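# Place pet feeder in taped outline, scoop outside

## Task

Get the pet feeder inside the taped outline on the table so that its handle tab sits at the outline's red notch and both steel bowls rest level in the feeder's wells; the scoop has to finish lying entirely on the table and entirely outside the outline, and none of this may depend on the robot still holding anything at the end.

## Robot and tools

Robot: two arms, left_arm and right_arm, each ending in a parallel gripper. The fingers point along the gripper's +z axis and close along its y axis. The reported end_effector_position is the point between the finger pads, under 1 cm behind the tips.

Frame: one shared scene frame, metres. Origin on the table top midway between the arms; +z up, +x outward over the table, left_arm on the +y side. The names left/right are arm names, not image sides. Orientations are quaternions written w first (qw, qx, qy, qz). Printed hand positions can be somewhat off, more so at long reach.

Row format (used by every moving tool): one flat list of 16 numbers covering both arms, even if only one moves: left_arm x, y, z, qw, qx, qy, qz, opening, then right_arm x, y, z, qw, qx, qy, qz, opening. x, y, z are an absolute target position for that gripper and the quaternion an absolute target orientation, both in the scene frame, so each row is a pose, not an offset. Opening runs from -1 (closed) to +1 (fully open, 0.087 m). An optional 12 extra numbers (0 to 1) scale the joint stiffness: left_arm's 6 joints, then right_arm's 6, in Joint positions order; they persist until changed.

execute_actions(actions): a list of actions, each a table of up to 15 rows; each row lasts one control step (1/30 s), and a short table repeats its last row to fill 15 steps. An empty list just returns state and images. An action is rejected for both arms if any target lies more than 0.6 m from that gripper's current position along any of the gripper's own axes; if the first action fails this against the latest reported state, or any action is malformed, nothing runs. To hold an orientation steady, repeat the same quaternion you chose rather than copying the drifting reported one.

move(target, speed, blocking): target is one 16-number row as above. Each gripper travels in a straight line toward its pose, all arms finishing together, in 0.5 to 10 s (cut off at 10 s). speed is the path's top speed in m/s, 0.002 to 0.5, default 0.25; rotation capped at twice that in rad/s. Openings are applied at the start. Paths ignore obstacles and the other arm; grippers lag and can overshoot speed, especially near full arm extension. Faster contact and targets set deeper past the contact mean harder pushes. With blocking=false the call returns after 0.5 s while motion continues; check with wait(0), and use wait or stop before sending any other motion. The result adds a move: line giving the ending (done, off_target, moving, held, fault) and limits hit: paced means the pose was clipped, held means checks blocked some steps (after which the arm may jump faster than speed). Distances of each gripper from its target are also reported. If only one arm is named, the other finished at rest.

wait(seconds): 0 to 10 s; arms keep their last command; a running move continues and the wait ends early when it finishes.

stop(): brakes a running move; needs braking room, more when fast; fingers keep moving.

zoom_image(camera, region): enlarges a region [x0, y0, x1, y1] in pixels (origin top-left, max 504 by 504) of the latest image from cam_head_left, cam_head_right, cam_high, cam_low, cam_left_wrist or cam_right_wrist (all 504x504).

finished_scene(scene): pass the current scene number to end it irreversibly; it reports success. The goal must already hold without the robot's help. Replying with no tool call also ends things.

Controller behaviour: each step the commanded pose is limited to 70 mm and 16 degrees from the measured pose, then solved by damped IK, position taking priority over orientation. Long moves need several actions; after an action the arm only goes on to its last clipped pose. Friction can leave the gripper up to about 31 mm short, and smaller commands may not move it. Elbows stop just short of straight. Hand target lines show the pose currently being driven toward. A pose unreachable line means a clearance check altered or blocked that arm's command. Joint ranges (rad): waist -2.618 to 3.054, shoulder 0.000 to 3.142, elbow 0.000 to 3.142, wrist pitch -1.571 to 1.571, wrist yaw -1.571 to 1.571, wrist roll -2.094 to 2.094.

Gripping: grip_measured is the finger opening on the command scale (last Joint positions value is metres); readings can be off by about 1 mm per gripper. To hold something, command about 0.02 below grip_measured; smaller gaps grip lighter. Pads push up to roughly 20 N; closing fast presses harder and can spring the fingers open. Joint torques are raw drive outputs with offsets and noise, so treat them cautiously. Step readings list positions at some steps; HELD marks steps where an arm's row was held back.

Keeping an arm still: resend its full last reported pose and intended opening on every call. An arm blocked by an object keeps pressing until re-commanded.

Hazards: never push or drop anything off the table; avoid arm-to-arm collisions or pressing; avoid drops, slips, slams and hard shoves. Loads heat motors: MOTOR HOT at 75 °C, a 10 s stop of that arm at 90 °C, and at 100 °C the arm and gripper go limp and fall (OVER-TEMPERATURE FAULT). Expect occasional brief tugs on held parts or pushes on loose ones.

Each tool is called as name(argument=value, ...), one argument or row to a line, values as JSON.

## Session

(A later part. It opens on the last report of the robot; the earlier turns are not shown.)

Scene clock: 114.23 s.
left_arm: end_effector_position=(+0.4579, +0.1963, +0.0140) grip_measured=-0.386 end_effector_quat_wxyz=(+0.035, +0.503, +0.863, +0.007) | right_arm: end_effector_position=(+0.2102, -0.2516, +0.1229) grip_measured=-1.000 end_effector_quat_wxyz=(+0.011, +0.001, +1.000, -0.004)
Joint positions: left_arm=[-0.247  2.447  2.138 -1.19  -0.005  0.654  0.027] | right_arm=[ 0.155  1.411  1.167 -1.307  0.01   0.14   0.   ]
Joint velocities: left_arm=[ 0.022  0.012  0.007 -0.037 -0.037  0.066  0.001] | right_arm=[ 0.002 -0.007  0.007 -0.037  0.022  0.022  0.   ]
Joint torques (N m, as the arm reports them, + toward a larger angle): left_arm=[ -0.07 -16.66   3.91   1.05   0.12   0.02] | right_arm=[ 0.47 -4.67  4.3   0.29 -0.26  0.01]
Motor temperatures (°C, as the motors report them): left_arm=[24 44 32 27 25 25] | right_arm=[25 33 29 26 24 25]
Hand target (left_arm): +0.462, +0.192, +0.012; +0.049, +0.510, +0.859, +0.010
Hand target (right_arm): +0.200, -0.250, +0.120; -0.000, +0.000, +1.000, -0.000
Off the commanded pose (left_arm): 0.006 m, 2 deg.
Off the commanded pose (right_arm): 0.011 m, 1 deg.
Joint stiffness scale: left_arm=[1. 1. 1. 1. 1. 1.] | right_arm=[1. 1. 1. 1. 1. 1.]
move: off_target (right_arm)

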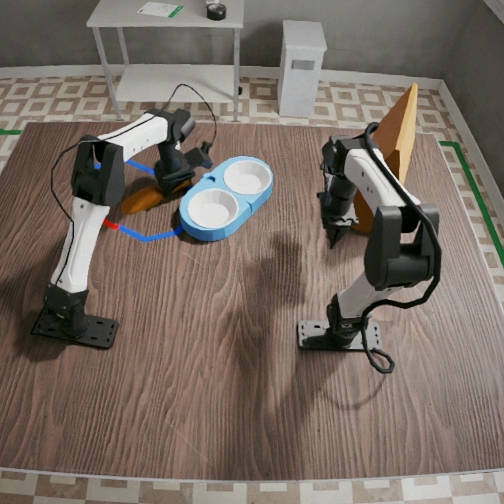

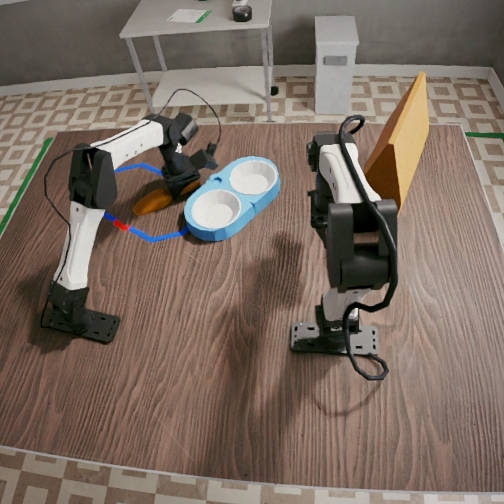

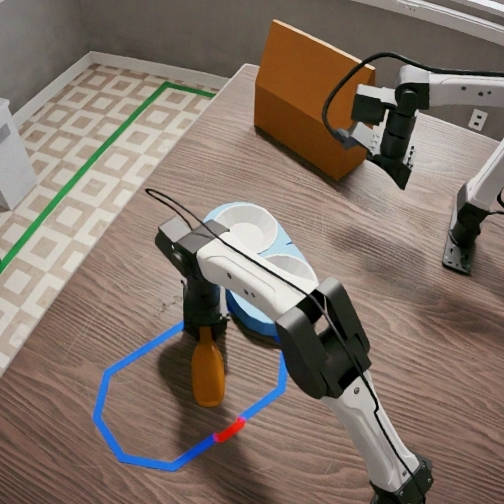

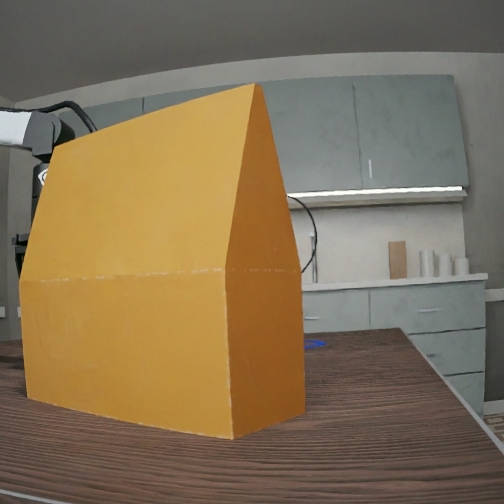

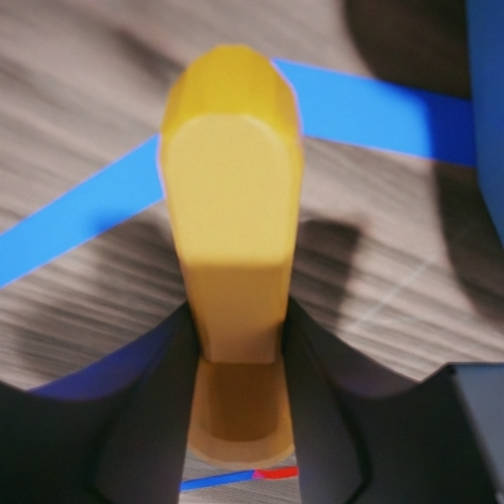

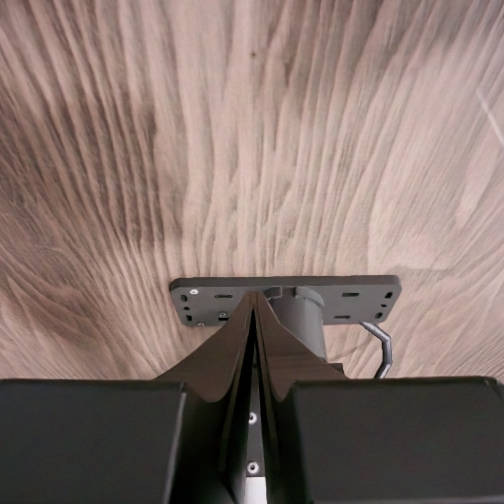

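move(
  target=[0.38,0.22,0.12,0.03,0.51,0.86,0,-0.42,0.2,-0.25,0.12,0,0,1,0,-1],
)

move(
  target=[0.12,0.07,0.09,0,0.51,0.86,0,-0.42,0.2,-0.25,0.12,0,0,1,0,-1],
)

move(
  target=[0.09,0.04,0.012,0,0.51,0.86,0,-0.42,0.2,-0.25,0.12,0,0,1,0,-1],
  speed=0.1,
)

Scene clock: 124.47 s.
left_arm: end_effector_position=(+0.3901, +0.2189, +0.1209) grip_measured=-0.386 end_effector_quat_wxyz=(+0.045, +0.508, +0.860, +0.005) | right_arm: end_effector_position=(+0.2102, -0.2516, +0.1229) grip_measured=-1.000 end_effector_quat_wxyz=(+0.011, +0.001, +1.000, -0.004)
Joint positions: left_arm=[-0.259  2.076  1.947 -1.352  0.001  0.654  0.027] | right_arm=[ 0.155  1.411  1.167 -1.307  0.01   0.14   0.   ]
Joint velocities: left_arm=[-0.012  0.012 -0.002 -0.037 -0.037 -0.007  0.   ] | right_arm=[-0.002  0.002  0.007  0.037  0.007  0.051  0.   ]
Joint torques (N m, as the arm reports them, + toward a larger angle): left_arm=[ -0.36 -13.67   4.13   0.39   0.2   -0.14] | right_arm=[ 0.42 -4.72  4.52  0.26 -0.19 -0.03]
Motor temperatures (°C, as the motors report them): left_arm=[24 48 31 27 25 25] | right_arm=[25 32 28 26 24 25]
Hand target (left_arm): +0.379, +0.219, +0.120; +0.030, +0.510, +0.860, +0.000
Hand target (right_arm): +0.200, -0.250, +0.120; -0.000, +0.000, +1.000, -0.000
Off the commanded pose (left_arm): 0.010 m, 2 deg.
Off the commanded pose (right_arm): 0.011 m, 1 deg.
Joint stiffness scale: left_arm=[1. 1. 1. 1. 1. 1.] | right_arm=[1. 1. 1. 1. 1. 1.]
move: off_target (right_arm)

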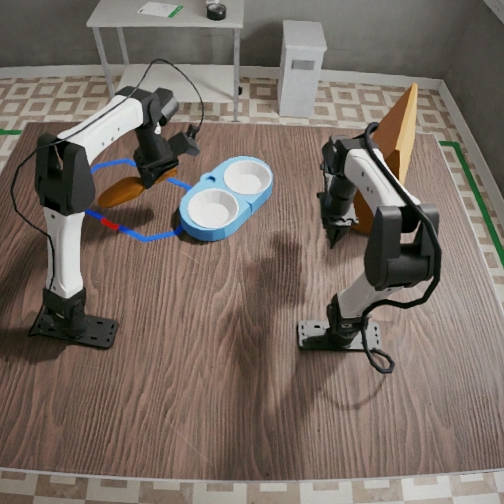

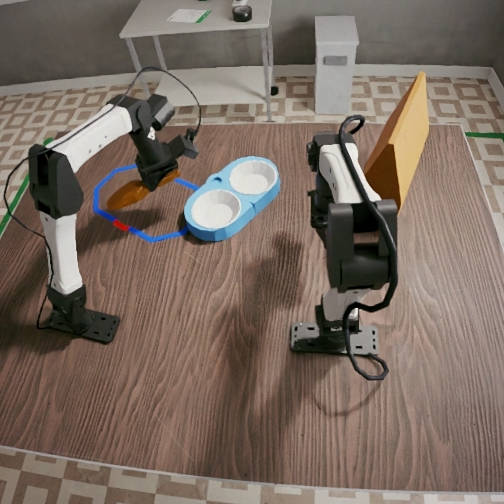

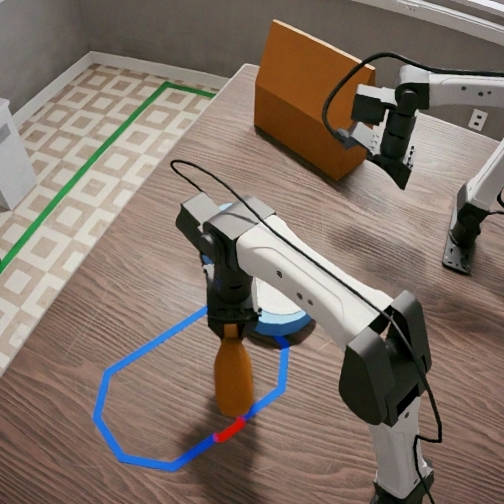

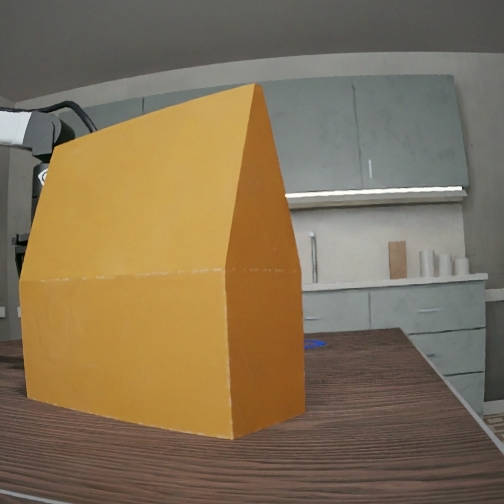

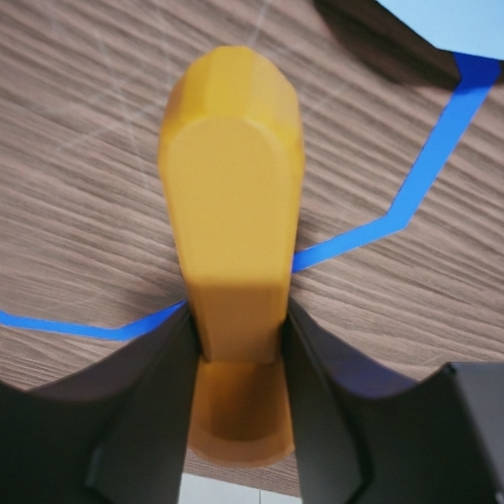

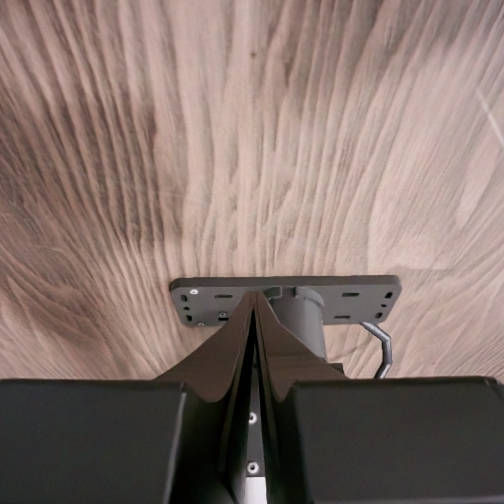

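Scene clock: 126.33 s.
left_arm: end_effector_position=(+0.1232, +0.0699, +0.0948) grip_measured=-0.386 end_effector_quat_wxyz=(-0.000, +0.516, +0.857, +0.002) | right_arm: end_effector_position=(+0.2102, -0.2516, +0.1229) grip_measured=-1.000 end_effector_quat_wxyz=(+0.011, +0.001, +1.000, -0.004)
Joint positions: left_arm=[-1.064  1.838  1.502 -1.239 -0.004 -0.135  0.027] | right_arm=[ 0.155  1.411  1.167 -1.307  0.01   0.14   0.   ]
Joint velocities: left_arm=[-0.017  0.012 -0.002 -0.037 -0.037  0.022 -0.   ] | right_arm=[-0.022 -0.002 -0.007  0.066 -0.037 -0.007  0.   ]
Joint torques (N m, as the arm reports them, + toward a larger angle): left_arm=[ 0.61 -9.12  5.48  0.57  0.04 -0.11] | right_arm=[ 0.44 -4.83  4.35  0.22 -0.22  0.06]
Motor temperatures (°C, as the motors report them): left_arm=[24 47 31 27 25 25] | right_arm=[25 32 28 26 24 25]
Hand target (left_arm): +0.125, +0.068, +0.090; +0.000, +0.510, +0.860, +0.004
Hand target (right_arm): +0.200, -0.250, +0.120; -0.000, +0.000, +1.000, -0.000
Off the commanded pose (left_arm): 0.006 m, 1 deg.
Off the commanded pose (right_arm): 0.011 m, 1 deg.
Joint stiffness scale: left_arm=[1. 1. 1. 1. 1. 1.] | right_arm=[1. 1. 1. 1. 1. 1.]
move: off_target (right_arm)

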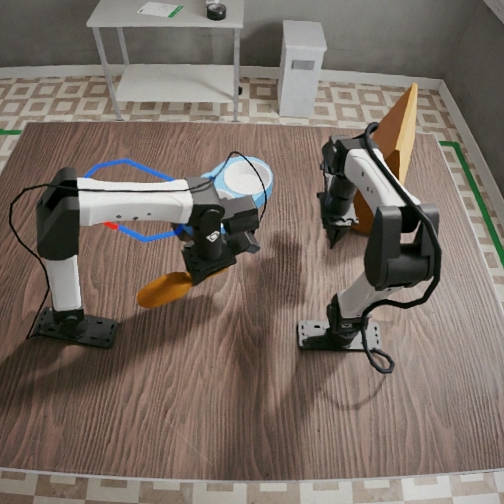

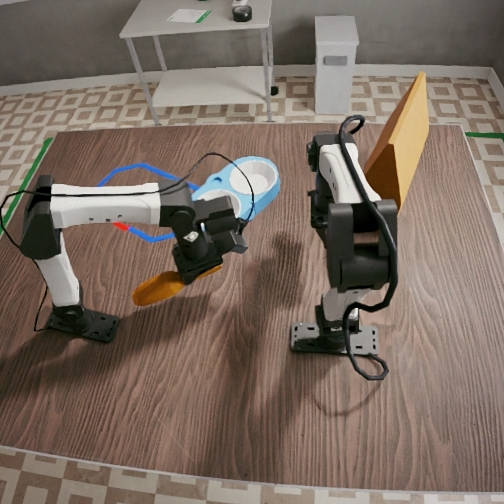

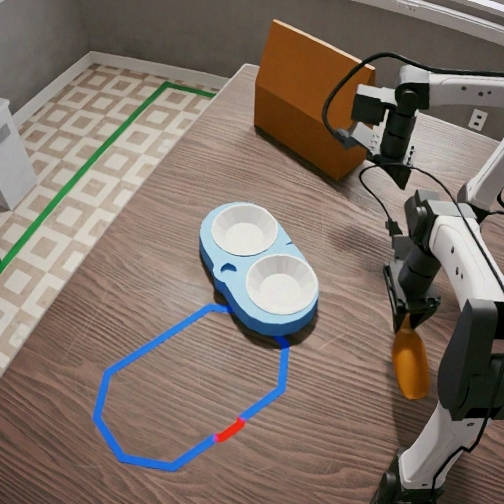

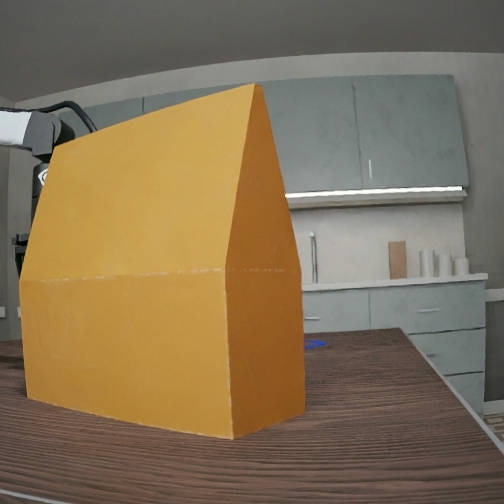

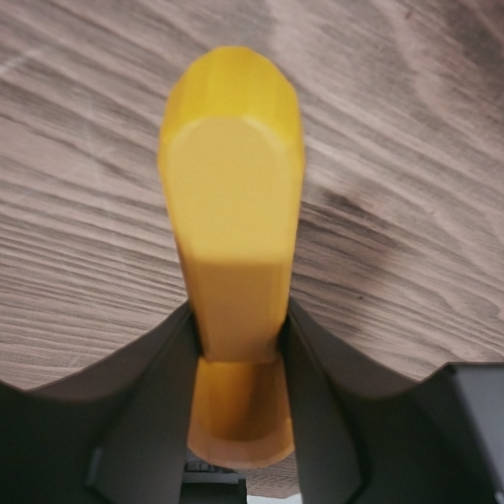

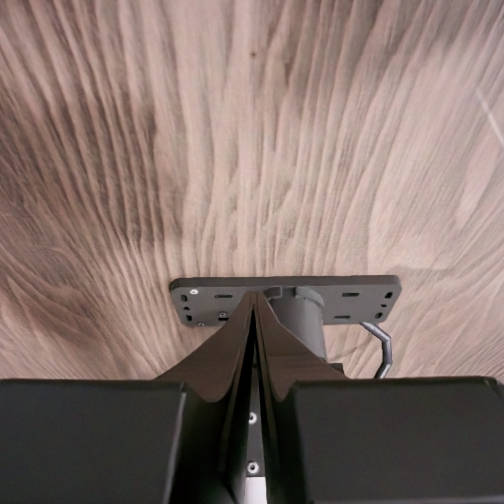

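Scene clock: 127.80 s.
left_arm: end_effector_position=(+0.0950, +0.0361, +0.0219) grip_measured=-0.386 end_effector_quat_wxyz=(+0.008, +0.511, +0.860, -0.006) | right_arm: end_effector_position=(+0.2102, -0.2516, +0.1229) grip_measured=-1.000 end_effector_quat_wxyz=(+0.011, +0.001, +1.000, -0.004)
Joint positions: left_arm=[-1.168  1.964  1.38  -0.967 -0.004 -0.25   0.027] | right_arm=[ 0.155  1.411  1.167 -1.307  0.01   0.14   0.   ]
Joint velocities: left_arm=[-0.017 -0.002 -0.017 -0.037 -0.037 -0.007 -0.   ] | right_arm=[ 0.017 -0.007 -0.007 -0.037  0.022 -0.007  0.   ]
Joint torques (N m, as the arm reports them, + toward a larger angle): left_arm=[-0.28 -9.77  4.09  0.65  0.14 -0.14] | right_arm=[ 0.29 -4.76  4.26  0.25 -0.2  -0.03]
Motor temperatures (°C, as the motors report them): left_arm=[24 47 31 27 25 25] | right_arm=[25 31 28 26 24 25]
Hand target (left_arm): +0.091, +0.040, +0.012; +0.000, +0.510, +0.860, +0.001
Hand target (right_arm): +0.200, -0.250, +0.120; -0.000, +0.000, +1.000, -0.000
Off the commanded pose (left_arm): 0.012 m, 1 deg.
Off the commanded pose (right_arm): 0.011 m, 1 deg.
Joint stiffness scale: left_arm=[1. 1. 1. 1. 1. 1.] | right_arm=[1. 1. 1. 1. 1. 1.]
move: off_target (left_arm, right_arm)

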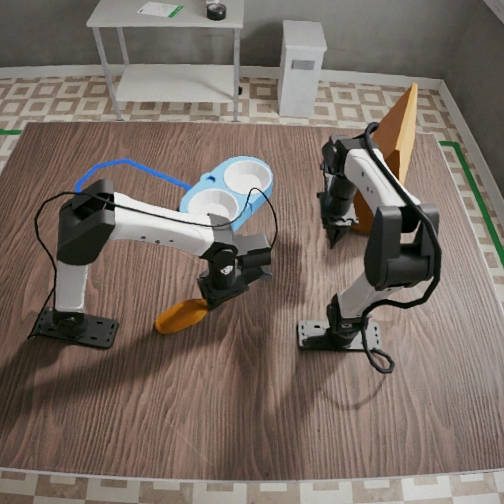

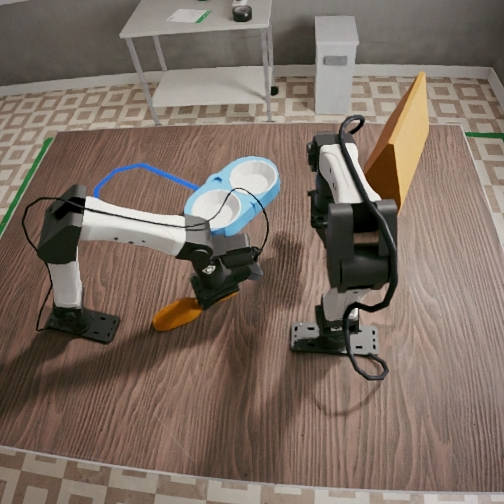

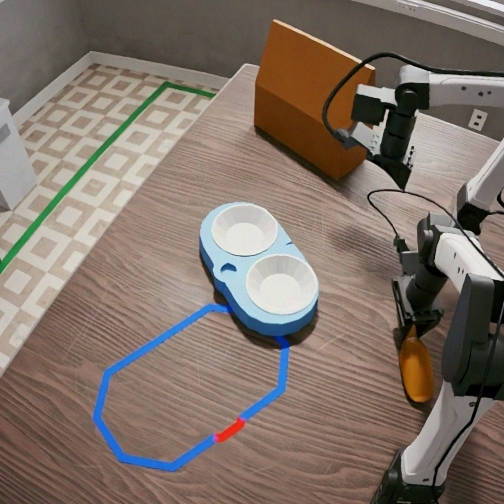

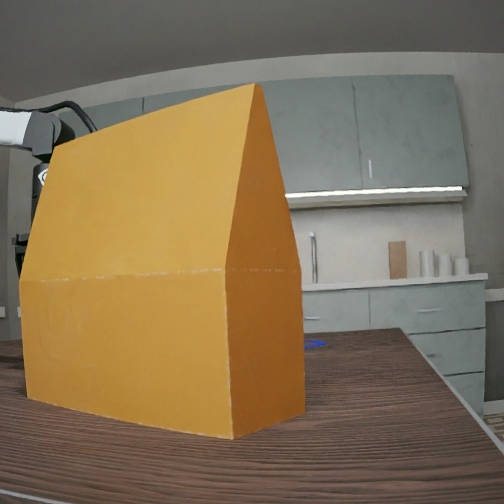

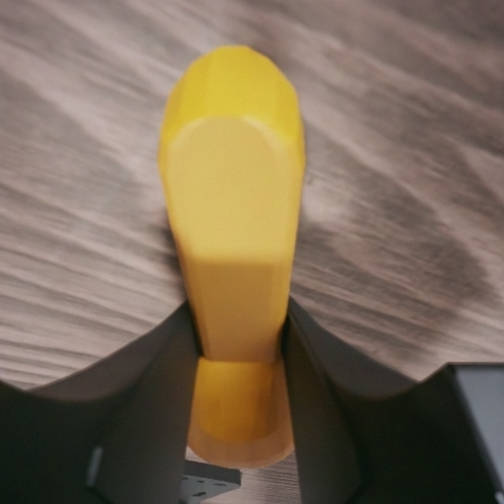

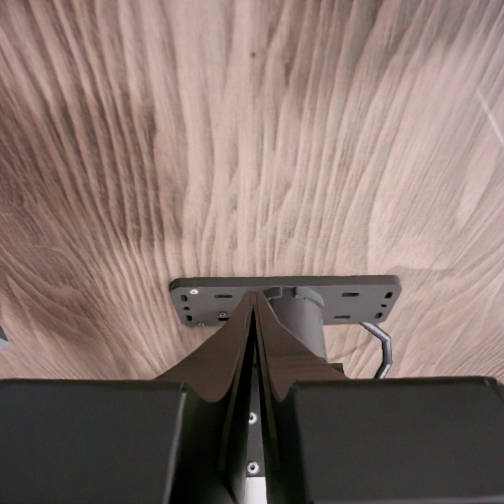

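execute_actions(
  actions=[
    [[0.09,0.04,0.002,0,0.51,0.86,0,-0.42,0.2,-0.25,0.12,0,0,1,0,-1]],
    [[0.09,0.04,0.002,0,0.51,0.86,0,0.1,0.2,-0.25,0.12,0,0,1,0,-1]],
  ],
)

move(
  target=[0.13,0.06,0.13,0.05,0.4,0.915,0,0.1,0.2,-0.25,0.12,0,0,1,0,-1],
)

move(
  target=[0.45,0.085,0.115,0.206,0.294,0.931,-0.065,-0.3,0.2,-0.25,0.12,0,0,1,0,-1],
  speed=0.3,
)

Scene clock: 144.57 s.
left_arm: end_effector_position=(+0.0949, +0.0360, +0.0126) grip_measured=+0.100 end_effector_quat_wxyz=(+0.009, +0.510, +0.860, -0.007) | right_arm: end_effector_position=(+0.2102, -0.2516, +0.1229) grip_measured=-1.000 end_effector_quat_wxyz=(+0.011, +0.001, +1.000, -0.004)
Joint positions: left_arm=[-1.168  1.974  1.355 -0.929 -0.004 -0.252  0.048] | right_arm=[ 0.155  1.411  1.167 -1.307  0.01   0.14   0.   ]
Joint velocities: left_arm=[ 0.017 -0.002 -0.017 -0.022 -0.037 -0.007 -0.001] | right_arm=[ 0.002 -0.007 -0.012  0.037 -0.022 -0.037  0.   ]
Joint torques (N m, as the arm reports them, + toward a larger angle): left_arm=[-0.32 -9.65  3.93  0.66  0.11 -0.15] | right_arm=[ 0.21 -4.67  4.33  0.29 -0.18 -0.04]
Motor temperatures (°C, as the motors report them): left_arm=[24 44 31 26 25 25] | right_arm=[25 31 28 26 24 25]
Hand target (left_arm): +0.090, +0.040, +0.002; -0.000, +0.510, +0.860, +0.000
Hand target (right_arm): +0.200, -0.250, +0.120; -0.000, +0.000, +1.000, -0.000
Off the commanded pose (left_arm): 0.012 m, 1 deg.
Off the commanded pose (right_arm): 0.011 m, 1 deg.
Joint stiffness scale: left_arm=[1. 1. 1. 1. 1. 1.] | right_arm=[1. 1. 1. 1. 1. 1.]
Step readings (end_effector_position; steps 1 to 15: 1st action; 16 to 30: 2nd action):
0: left_arm (+0.0950, +0.0359, +0.0219) | right_arm (+0.2102, -0.2516, +0.1229)
1: left_arm (+0.0951, +0.0357, +0.0210) | right_arm (+0.2102, -0.2516, +0.1229)
2: left_arm (+0.0951, +0.0354, +0.0196) | right_arm (+0.2102, -0.2516, +0.1229)
4: left_arm (+0.0947, +0.0370, +0.0163) | right_arm (+0.2102, -0.2516, +0.1229)
8: left_arm (+0.0945, +0.0379, +0.0129) | right_arm (+0.2102, -0.2516, +0.1229)
15: left_arm (+0.0949, +0.0360, +0.0126) | right_arm (+0.2102, -0.2516, +0.1229)
16: left_arm (+0.0949, +0.0360, +0.0126) | right_arm (+0.2102, -0.2516, +0.1229)
17: left_arm (+0.0949, +0.0360, +0.0126) | right_arm (+0.2102, -0.2516, +0.1229)
19: left_arm (+0.0949, +0.0360, +0.0126) | right_arm (+0.2102, -0.2516, +0.1229)
23: left_arm (+0.0949, +0.0360, +0.0126) | right_arm (+0.2102, -0.2516, +0.1229)
30: end_effector_position above

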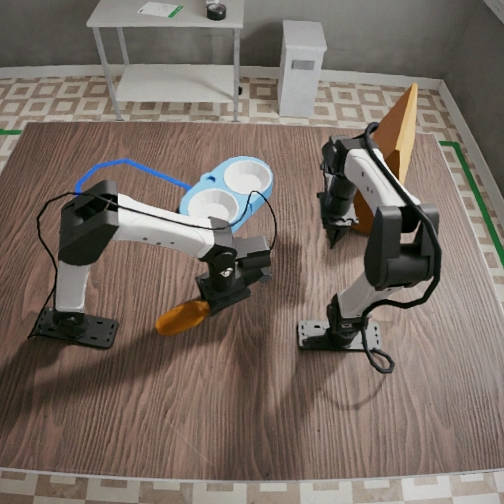

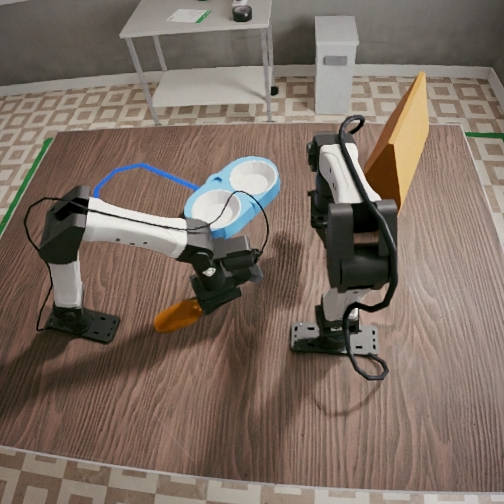

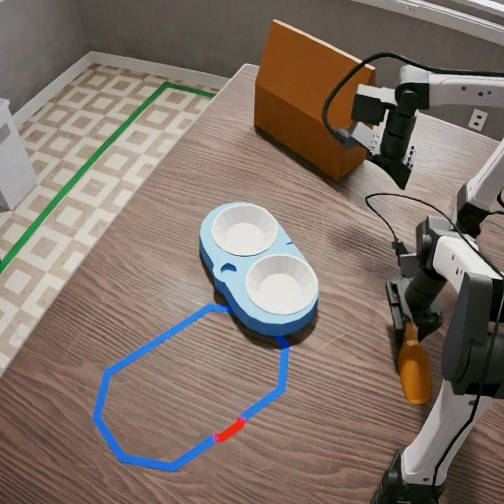

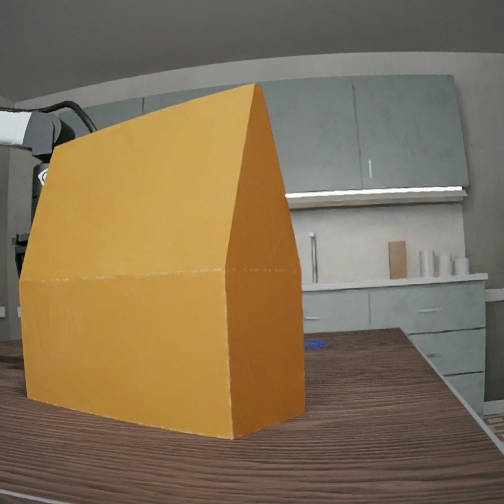

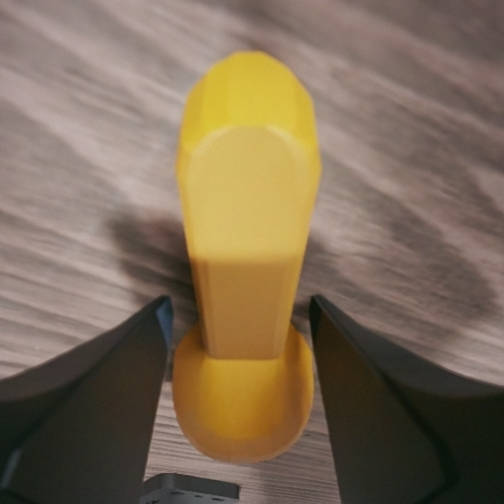

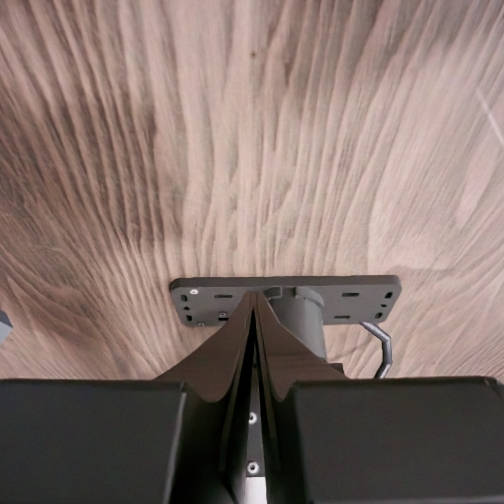

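Scene clock: 145.80 s.
left_arm: end_effector_position=(+0.1258, +0.0604, +0.1226) grip_measured=+0.100 end_effector_quat_wxyz=(+0.044, +0.408, +0.912, +0.000) | right_arm: end_effector_position=(+0.2102, -0.2516, +0.1229) grip_measured=-1.000 end_effector_quat_wxyz=(+0.011, +0.001, +1.000, -0.004)
Joint positions: left_arm=[-1.069  1.799  1.574 -1.286 -0.063 -0.38   0.048] | right_arm=[ 0.155  1.411  1.167 -1.307  0.01   0.14   0.   ]
Joint velocities: left_arm=[-0.022 -0.012  0.007 -0.022  0.007  0.007 -0.001] | right_arm=[-0.012 -0.002  0.002 -0.007  0.007 -0.081  0.   ]
Joint torques (N m, as the arm reports them, + toward a larger angle): left_arm=[  0.87 -10.35   7.47   0.4    0.    -0.16] | right_arm=[ 0.25 -4.73  4.2   0.24 -0.21 -0.02]
Motor temperatures (°C, as the motors report them): left_arm=[24 44 31 26 25 25] | right_arm=[25 31 28 26 24 25]
Hand target (left_arm): +0.129, +0.061, +0.129; +0.050, +0.400, +0.915, -0.001
Hand target (right_arm): +0.200, -0.250, +0.120; -0.000, +0.000, +1.000, -0.000
Off the commanded pose (left_arm): 0.009 m, 1 deg.
Off the commanded pose (right_arm): 0.011 m, 1 deg.
Joint stiffness scale: left_arm=[1. 1. 1. 1. 1. 1.] | right_arm=[1. 1. 1. 1. 1. 1.]
move: off_target (right_arm)

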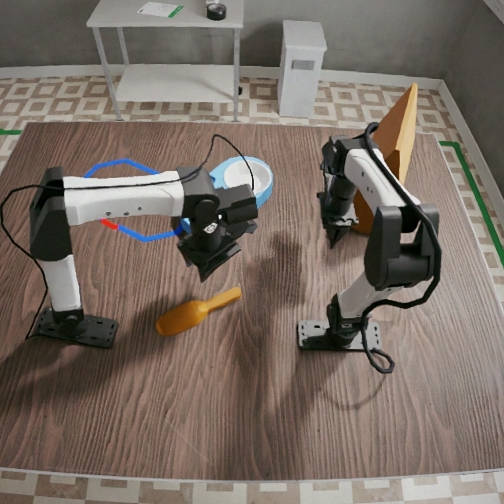

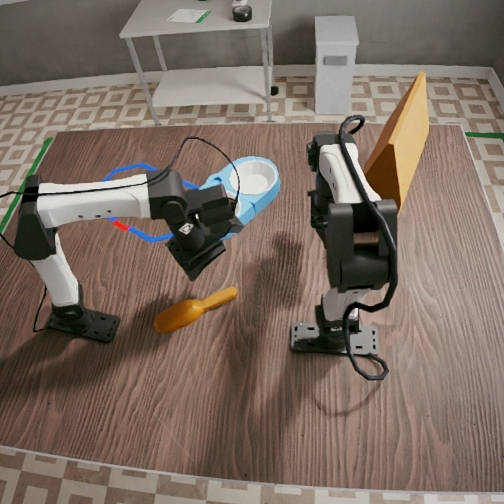

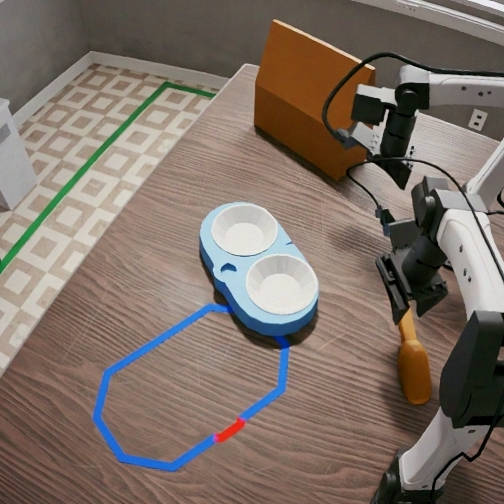

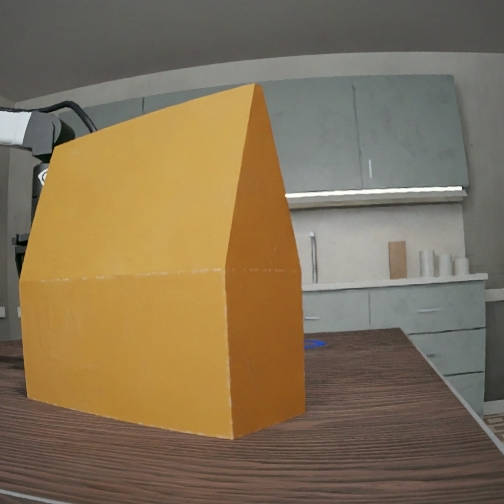

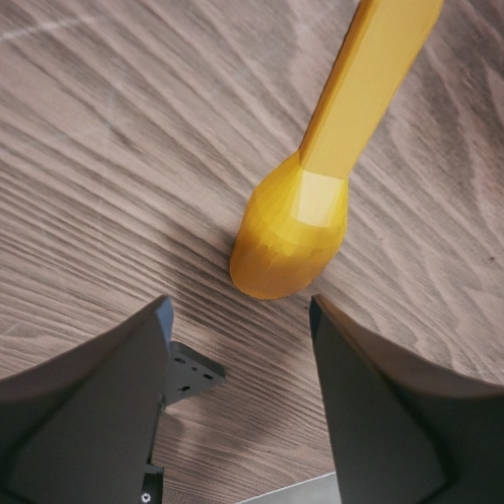

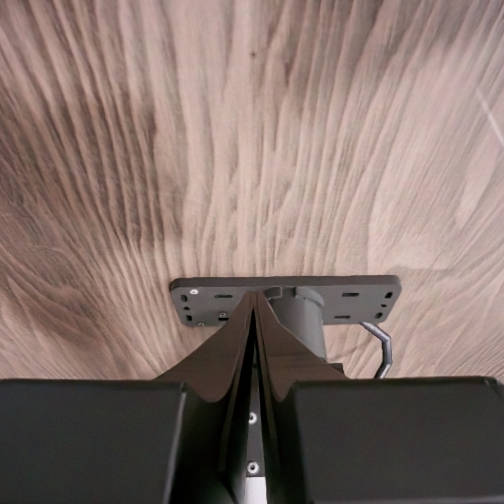

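Scene clock: 147.53 s.
left_arm: end_effector_position=(+0.4464, +0.0925, +0.1167) grip_measured=-0.300 end_effector_quat_wxyz=(+0.207, +0.287, +0.933, -0.065) | right_arm: end_effector_position=(+0.2102, -0.2516, +0.1229) grip_measured=-1.000 end_effector_quat_wxyz=(+0.011, +0.001, +1.000, -0.004)
Joint positions: left_arm=[-0.392  2.209  2.107 -1.032  0.025  0.045  0.031] | right_arm=[ 0.155  1.411  1.167 -1.307  0.01   0.14   0.   ]
Joint velocities: left_arm=[-0.007 -0.022  0.007 -0.007  0.022 -0.037 -0.   ] | right_arm=[ 0.007 -0.002  0.012  0.037 -0.066 -0.007  0.   ]
Joint torques (N m, as the arm reports them, + toward a larger angle): left_arm=[ -0.15 -12.82   8.29   1.28   0.19   0.01] | right_arm=[ 0.23 -4.71  4.48  0.23 -0.21 -0.03]
Motor temperatures (°C, as the motors report them): left_arm=[24 43 32 27 25 25] | right_arm=[25 31 28 26 24 25]
Hand target (left_arm): +0.448, +0.088, +0.115; +0.205, +0.294, +0.931, -0.069
Hand target (right_arm): +0.200, -0.250, +0.120; -0.000, +0.000, +1.000, -0.000
Off the commanded pose (left_arm): 0.008 m, 1 deg.
Off the commanded pose (right_arm): 0.011 m, 1 deg.
Joint stiffness scale: left_arm=[1. 1. 1. 1. 1. 1.] | right_arm=[1. 1. 1. 1. 1. 1.]
move: off_target (right_arm)

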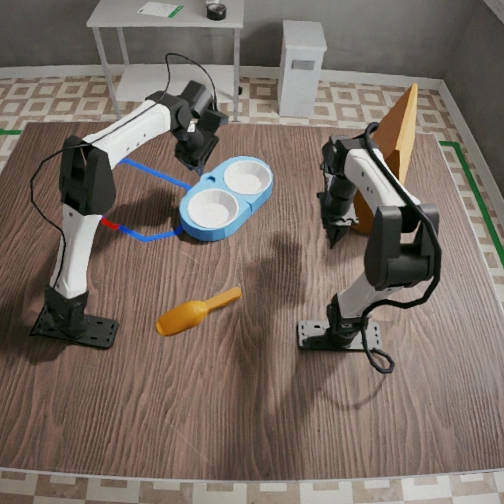

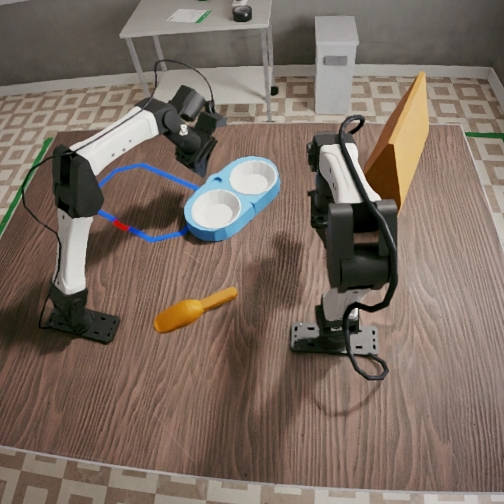

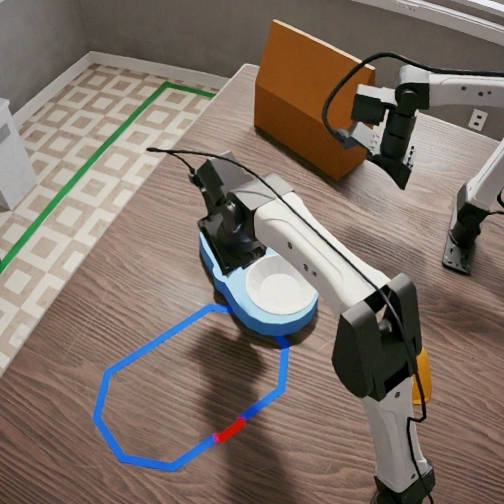

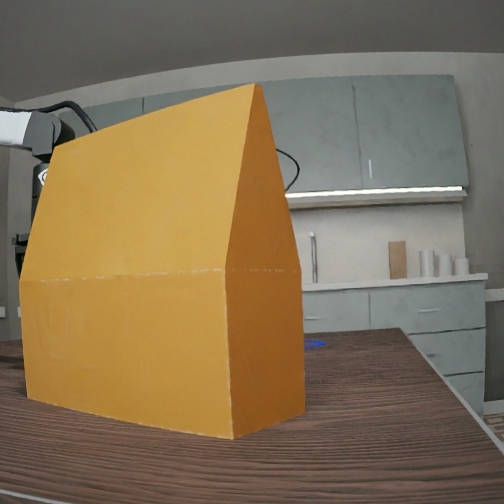

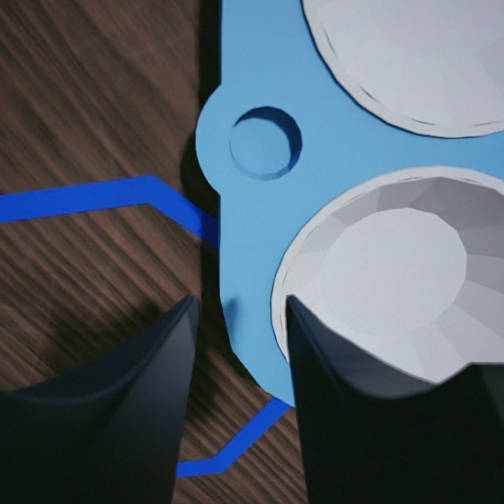

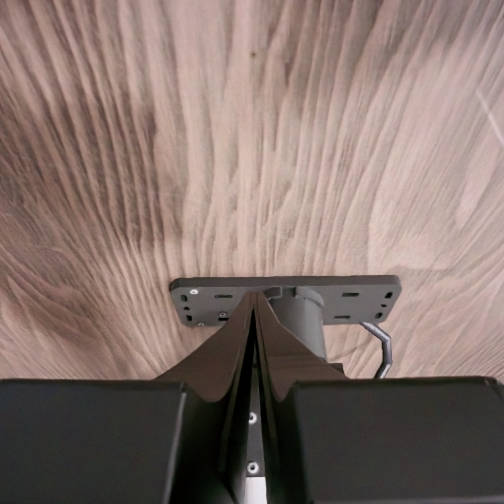

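move(
  target=[0.494,0.068,0.078,0.206,0.294,0.931,-0.065,-0.3,0.2,-0.25,0.12,0,0,1,0,-1],
  speed=0.12,
)

Scene clock: 159.43 s.
left_arm: end_effector_position=(+0.4929, +0.0646, +0.0829) grip_measured=-0.300 end_effector_quat_wxyz=(+0.214, +0.293, +0.929, -0.066) | right_arm: end_effector_position=(+0.2102, -0.2516, +0.1229) grip_measured=-1.000 end_effector_quat_wxyz=(+0.011, +0.001, +1.000, -0.004)
Joint positions: left_arm=[-0.392  2.499  2.474 -1.095  0.026  0.059  0.031] | right_arm=[ 0.155  1.411  1.167 -1.307  0.01   0.14   0.   ]
Joint velocities: left_arm=[ 0.012 -0.022 -0.002 -0.037  0.007  0.007 -0.001] | right_arm=[-0.032  0.017 -0.007  0.051 -0.037 -0.081  0.   ]
Joint torques (N m, as the arm reports them, + toward a larger angle): left_arm=[  1.12 -14.77   8.22   1.18   0.19   0.  ] | right_arm=[ 0.28 -4.52  4.37  0.25 -0.21 -0.08]
Motor temperatures (°C, as the motors report them): left_arm=[24 45 34 27 25 25] | right_arm=[25 30 28 26 24 25]
Hand target (left_arm): +0.495, +0.069, +0.078; +0.207, +0.294, +0.931, -0.065
Hand target (right_arm): +0.200, -0.250, +0.120; -0.000, +0.000, +1.000, -0.000
Off the commanded pose (left_arm): 0.006 m, 1 deg.
Off the commanded pose (right_arm): 0.011 m, 1 deg.
Joint stiffness scale: left_arm=[1. 1. 1. 1. 1. 1.] | right_arm=[1. 1. 1. 1. 1. 1.]
move: off_target (right_arm)

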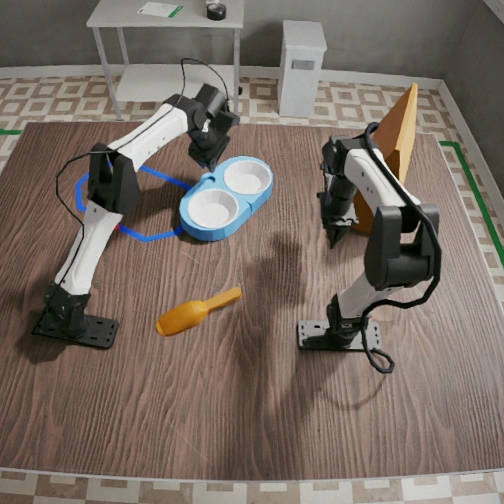

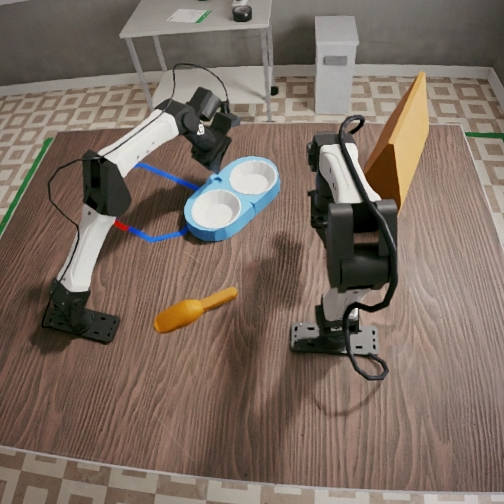

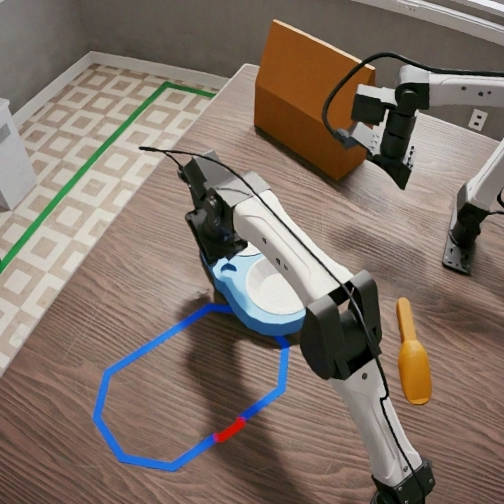

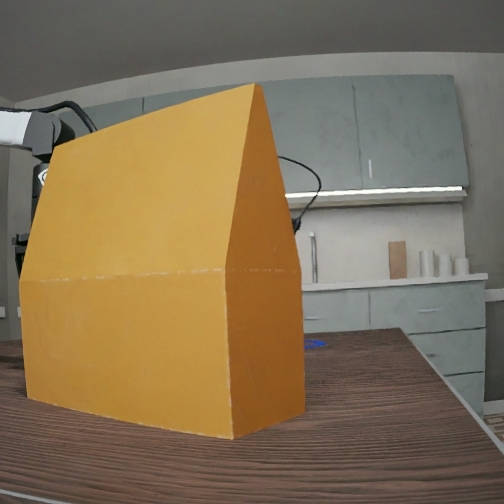

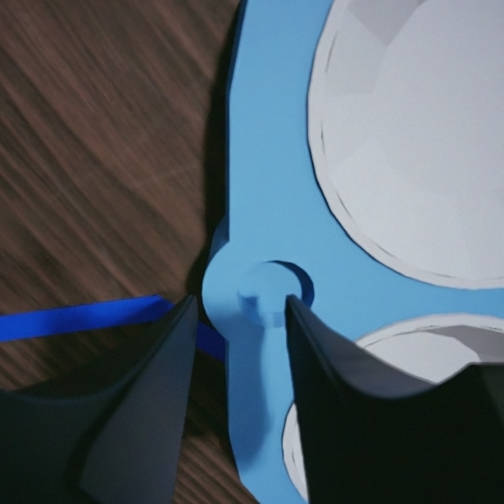

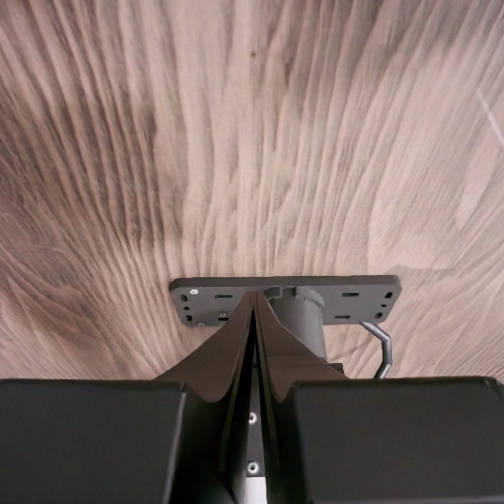

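move(
  target=[0.486,0.086,0.062,0.206,0.294,0.931,-0.065,-0.3,0.2,-0.25,0.12,0,0,1,0,-1],
  speed=0.06,
)

Scene clock: 166.50 s.
left_arm: end_effector_position=(+0.4823, +0.0816, +0.0570) grip_measured=-0.300 end_effector_quat_wxyz=(+0.196, +0.294, +0.933, -0.064) | right_arm: end_effector_position=(+0.2102, -0.2516, +0.1229) grip_measured=-1.000 end_effector_quat_wxyz=(+0.011, +0.001, +1.000, -0.004)
Joint positions: left_arm=[-0.372  2.413  2.224 -0.967  0.038  0.076  0.031] | right_arm=[ 0.155  1.411  1.167 -1.307  0.01   0.14   0.   ]
Joint velocities: left_arm=[-0.002  0.002  0.002  0.022 -0.081 -0.037 -0.001] | right_arm=[ 0.007 -0.007 -0.017 -0.11  -0.051  0.051  0.   ]
Joint torques (N m, as the arm reports them, + toward a larger angle): left_arm=[  1.11 -18.09   4.69   1.52   0.17   0.01] | right_arm=[ 0.16 -4.33  4.46  0.28 -0.24 -0.02]
Motor temperatures (°C, as the motors report them): left_arm=[24 47 35 27 25 25] | right_arm=[25 30 28 26 24 25]
Hand target (left_arm): +0.485, +0.086, +0.062; +0.205, +0.294, +0.931, -0.065
Hand target (right_arm): +0.200, -0.250, +0.120; -0.000, +0.000, +1.000, -0.000
Off the commanded pose (left_arm): 0.008 m, 1 deg.
Off the commanded pose (right_arm): 0.011 m, 1 deg.
Joint stiffness scale: left_arm=[1. 1. 1. 1. 1. 1.] | right_arm=[1. 1. 1. 1. 1. 1.]
move: off_target (right_arm)

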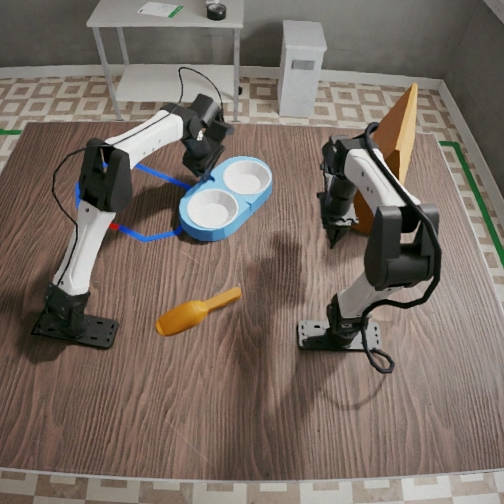

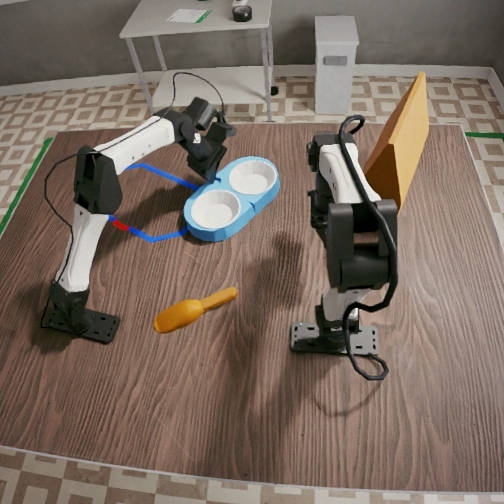

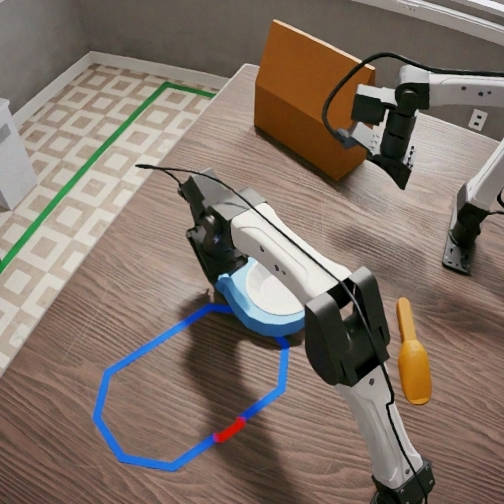

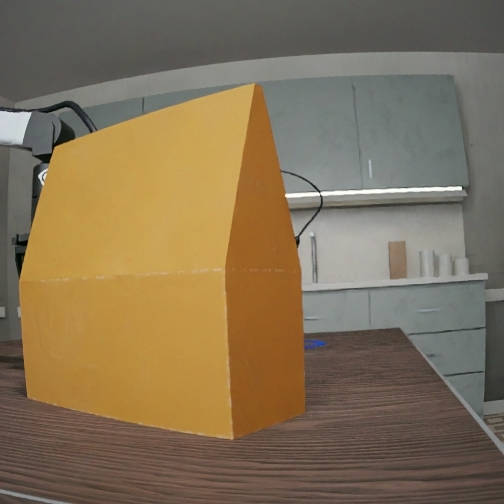

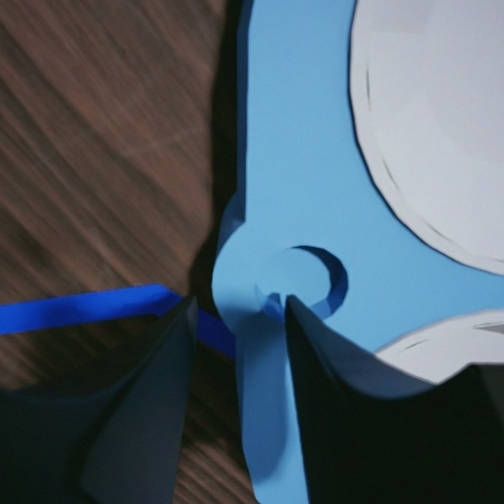

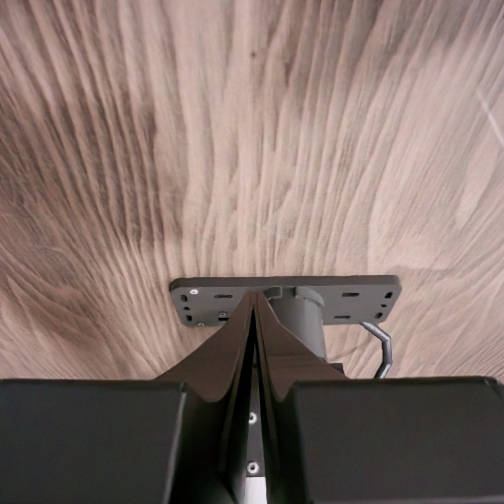

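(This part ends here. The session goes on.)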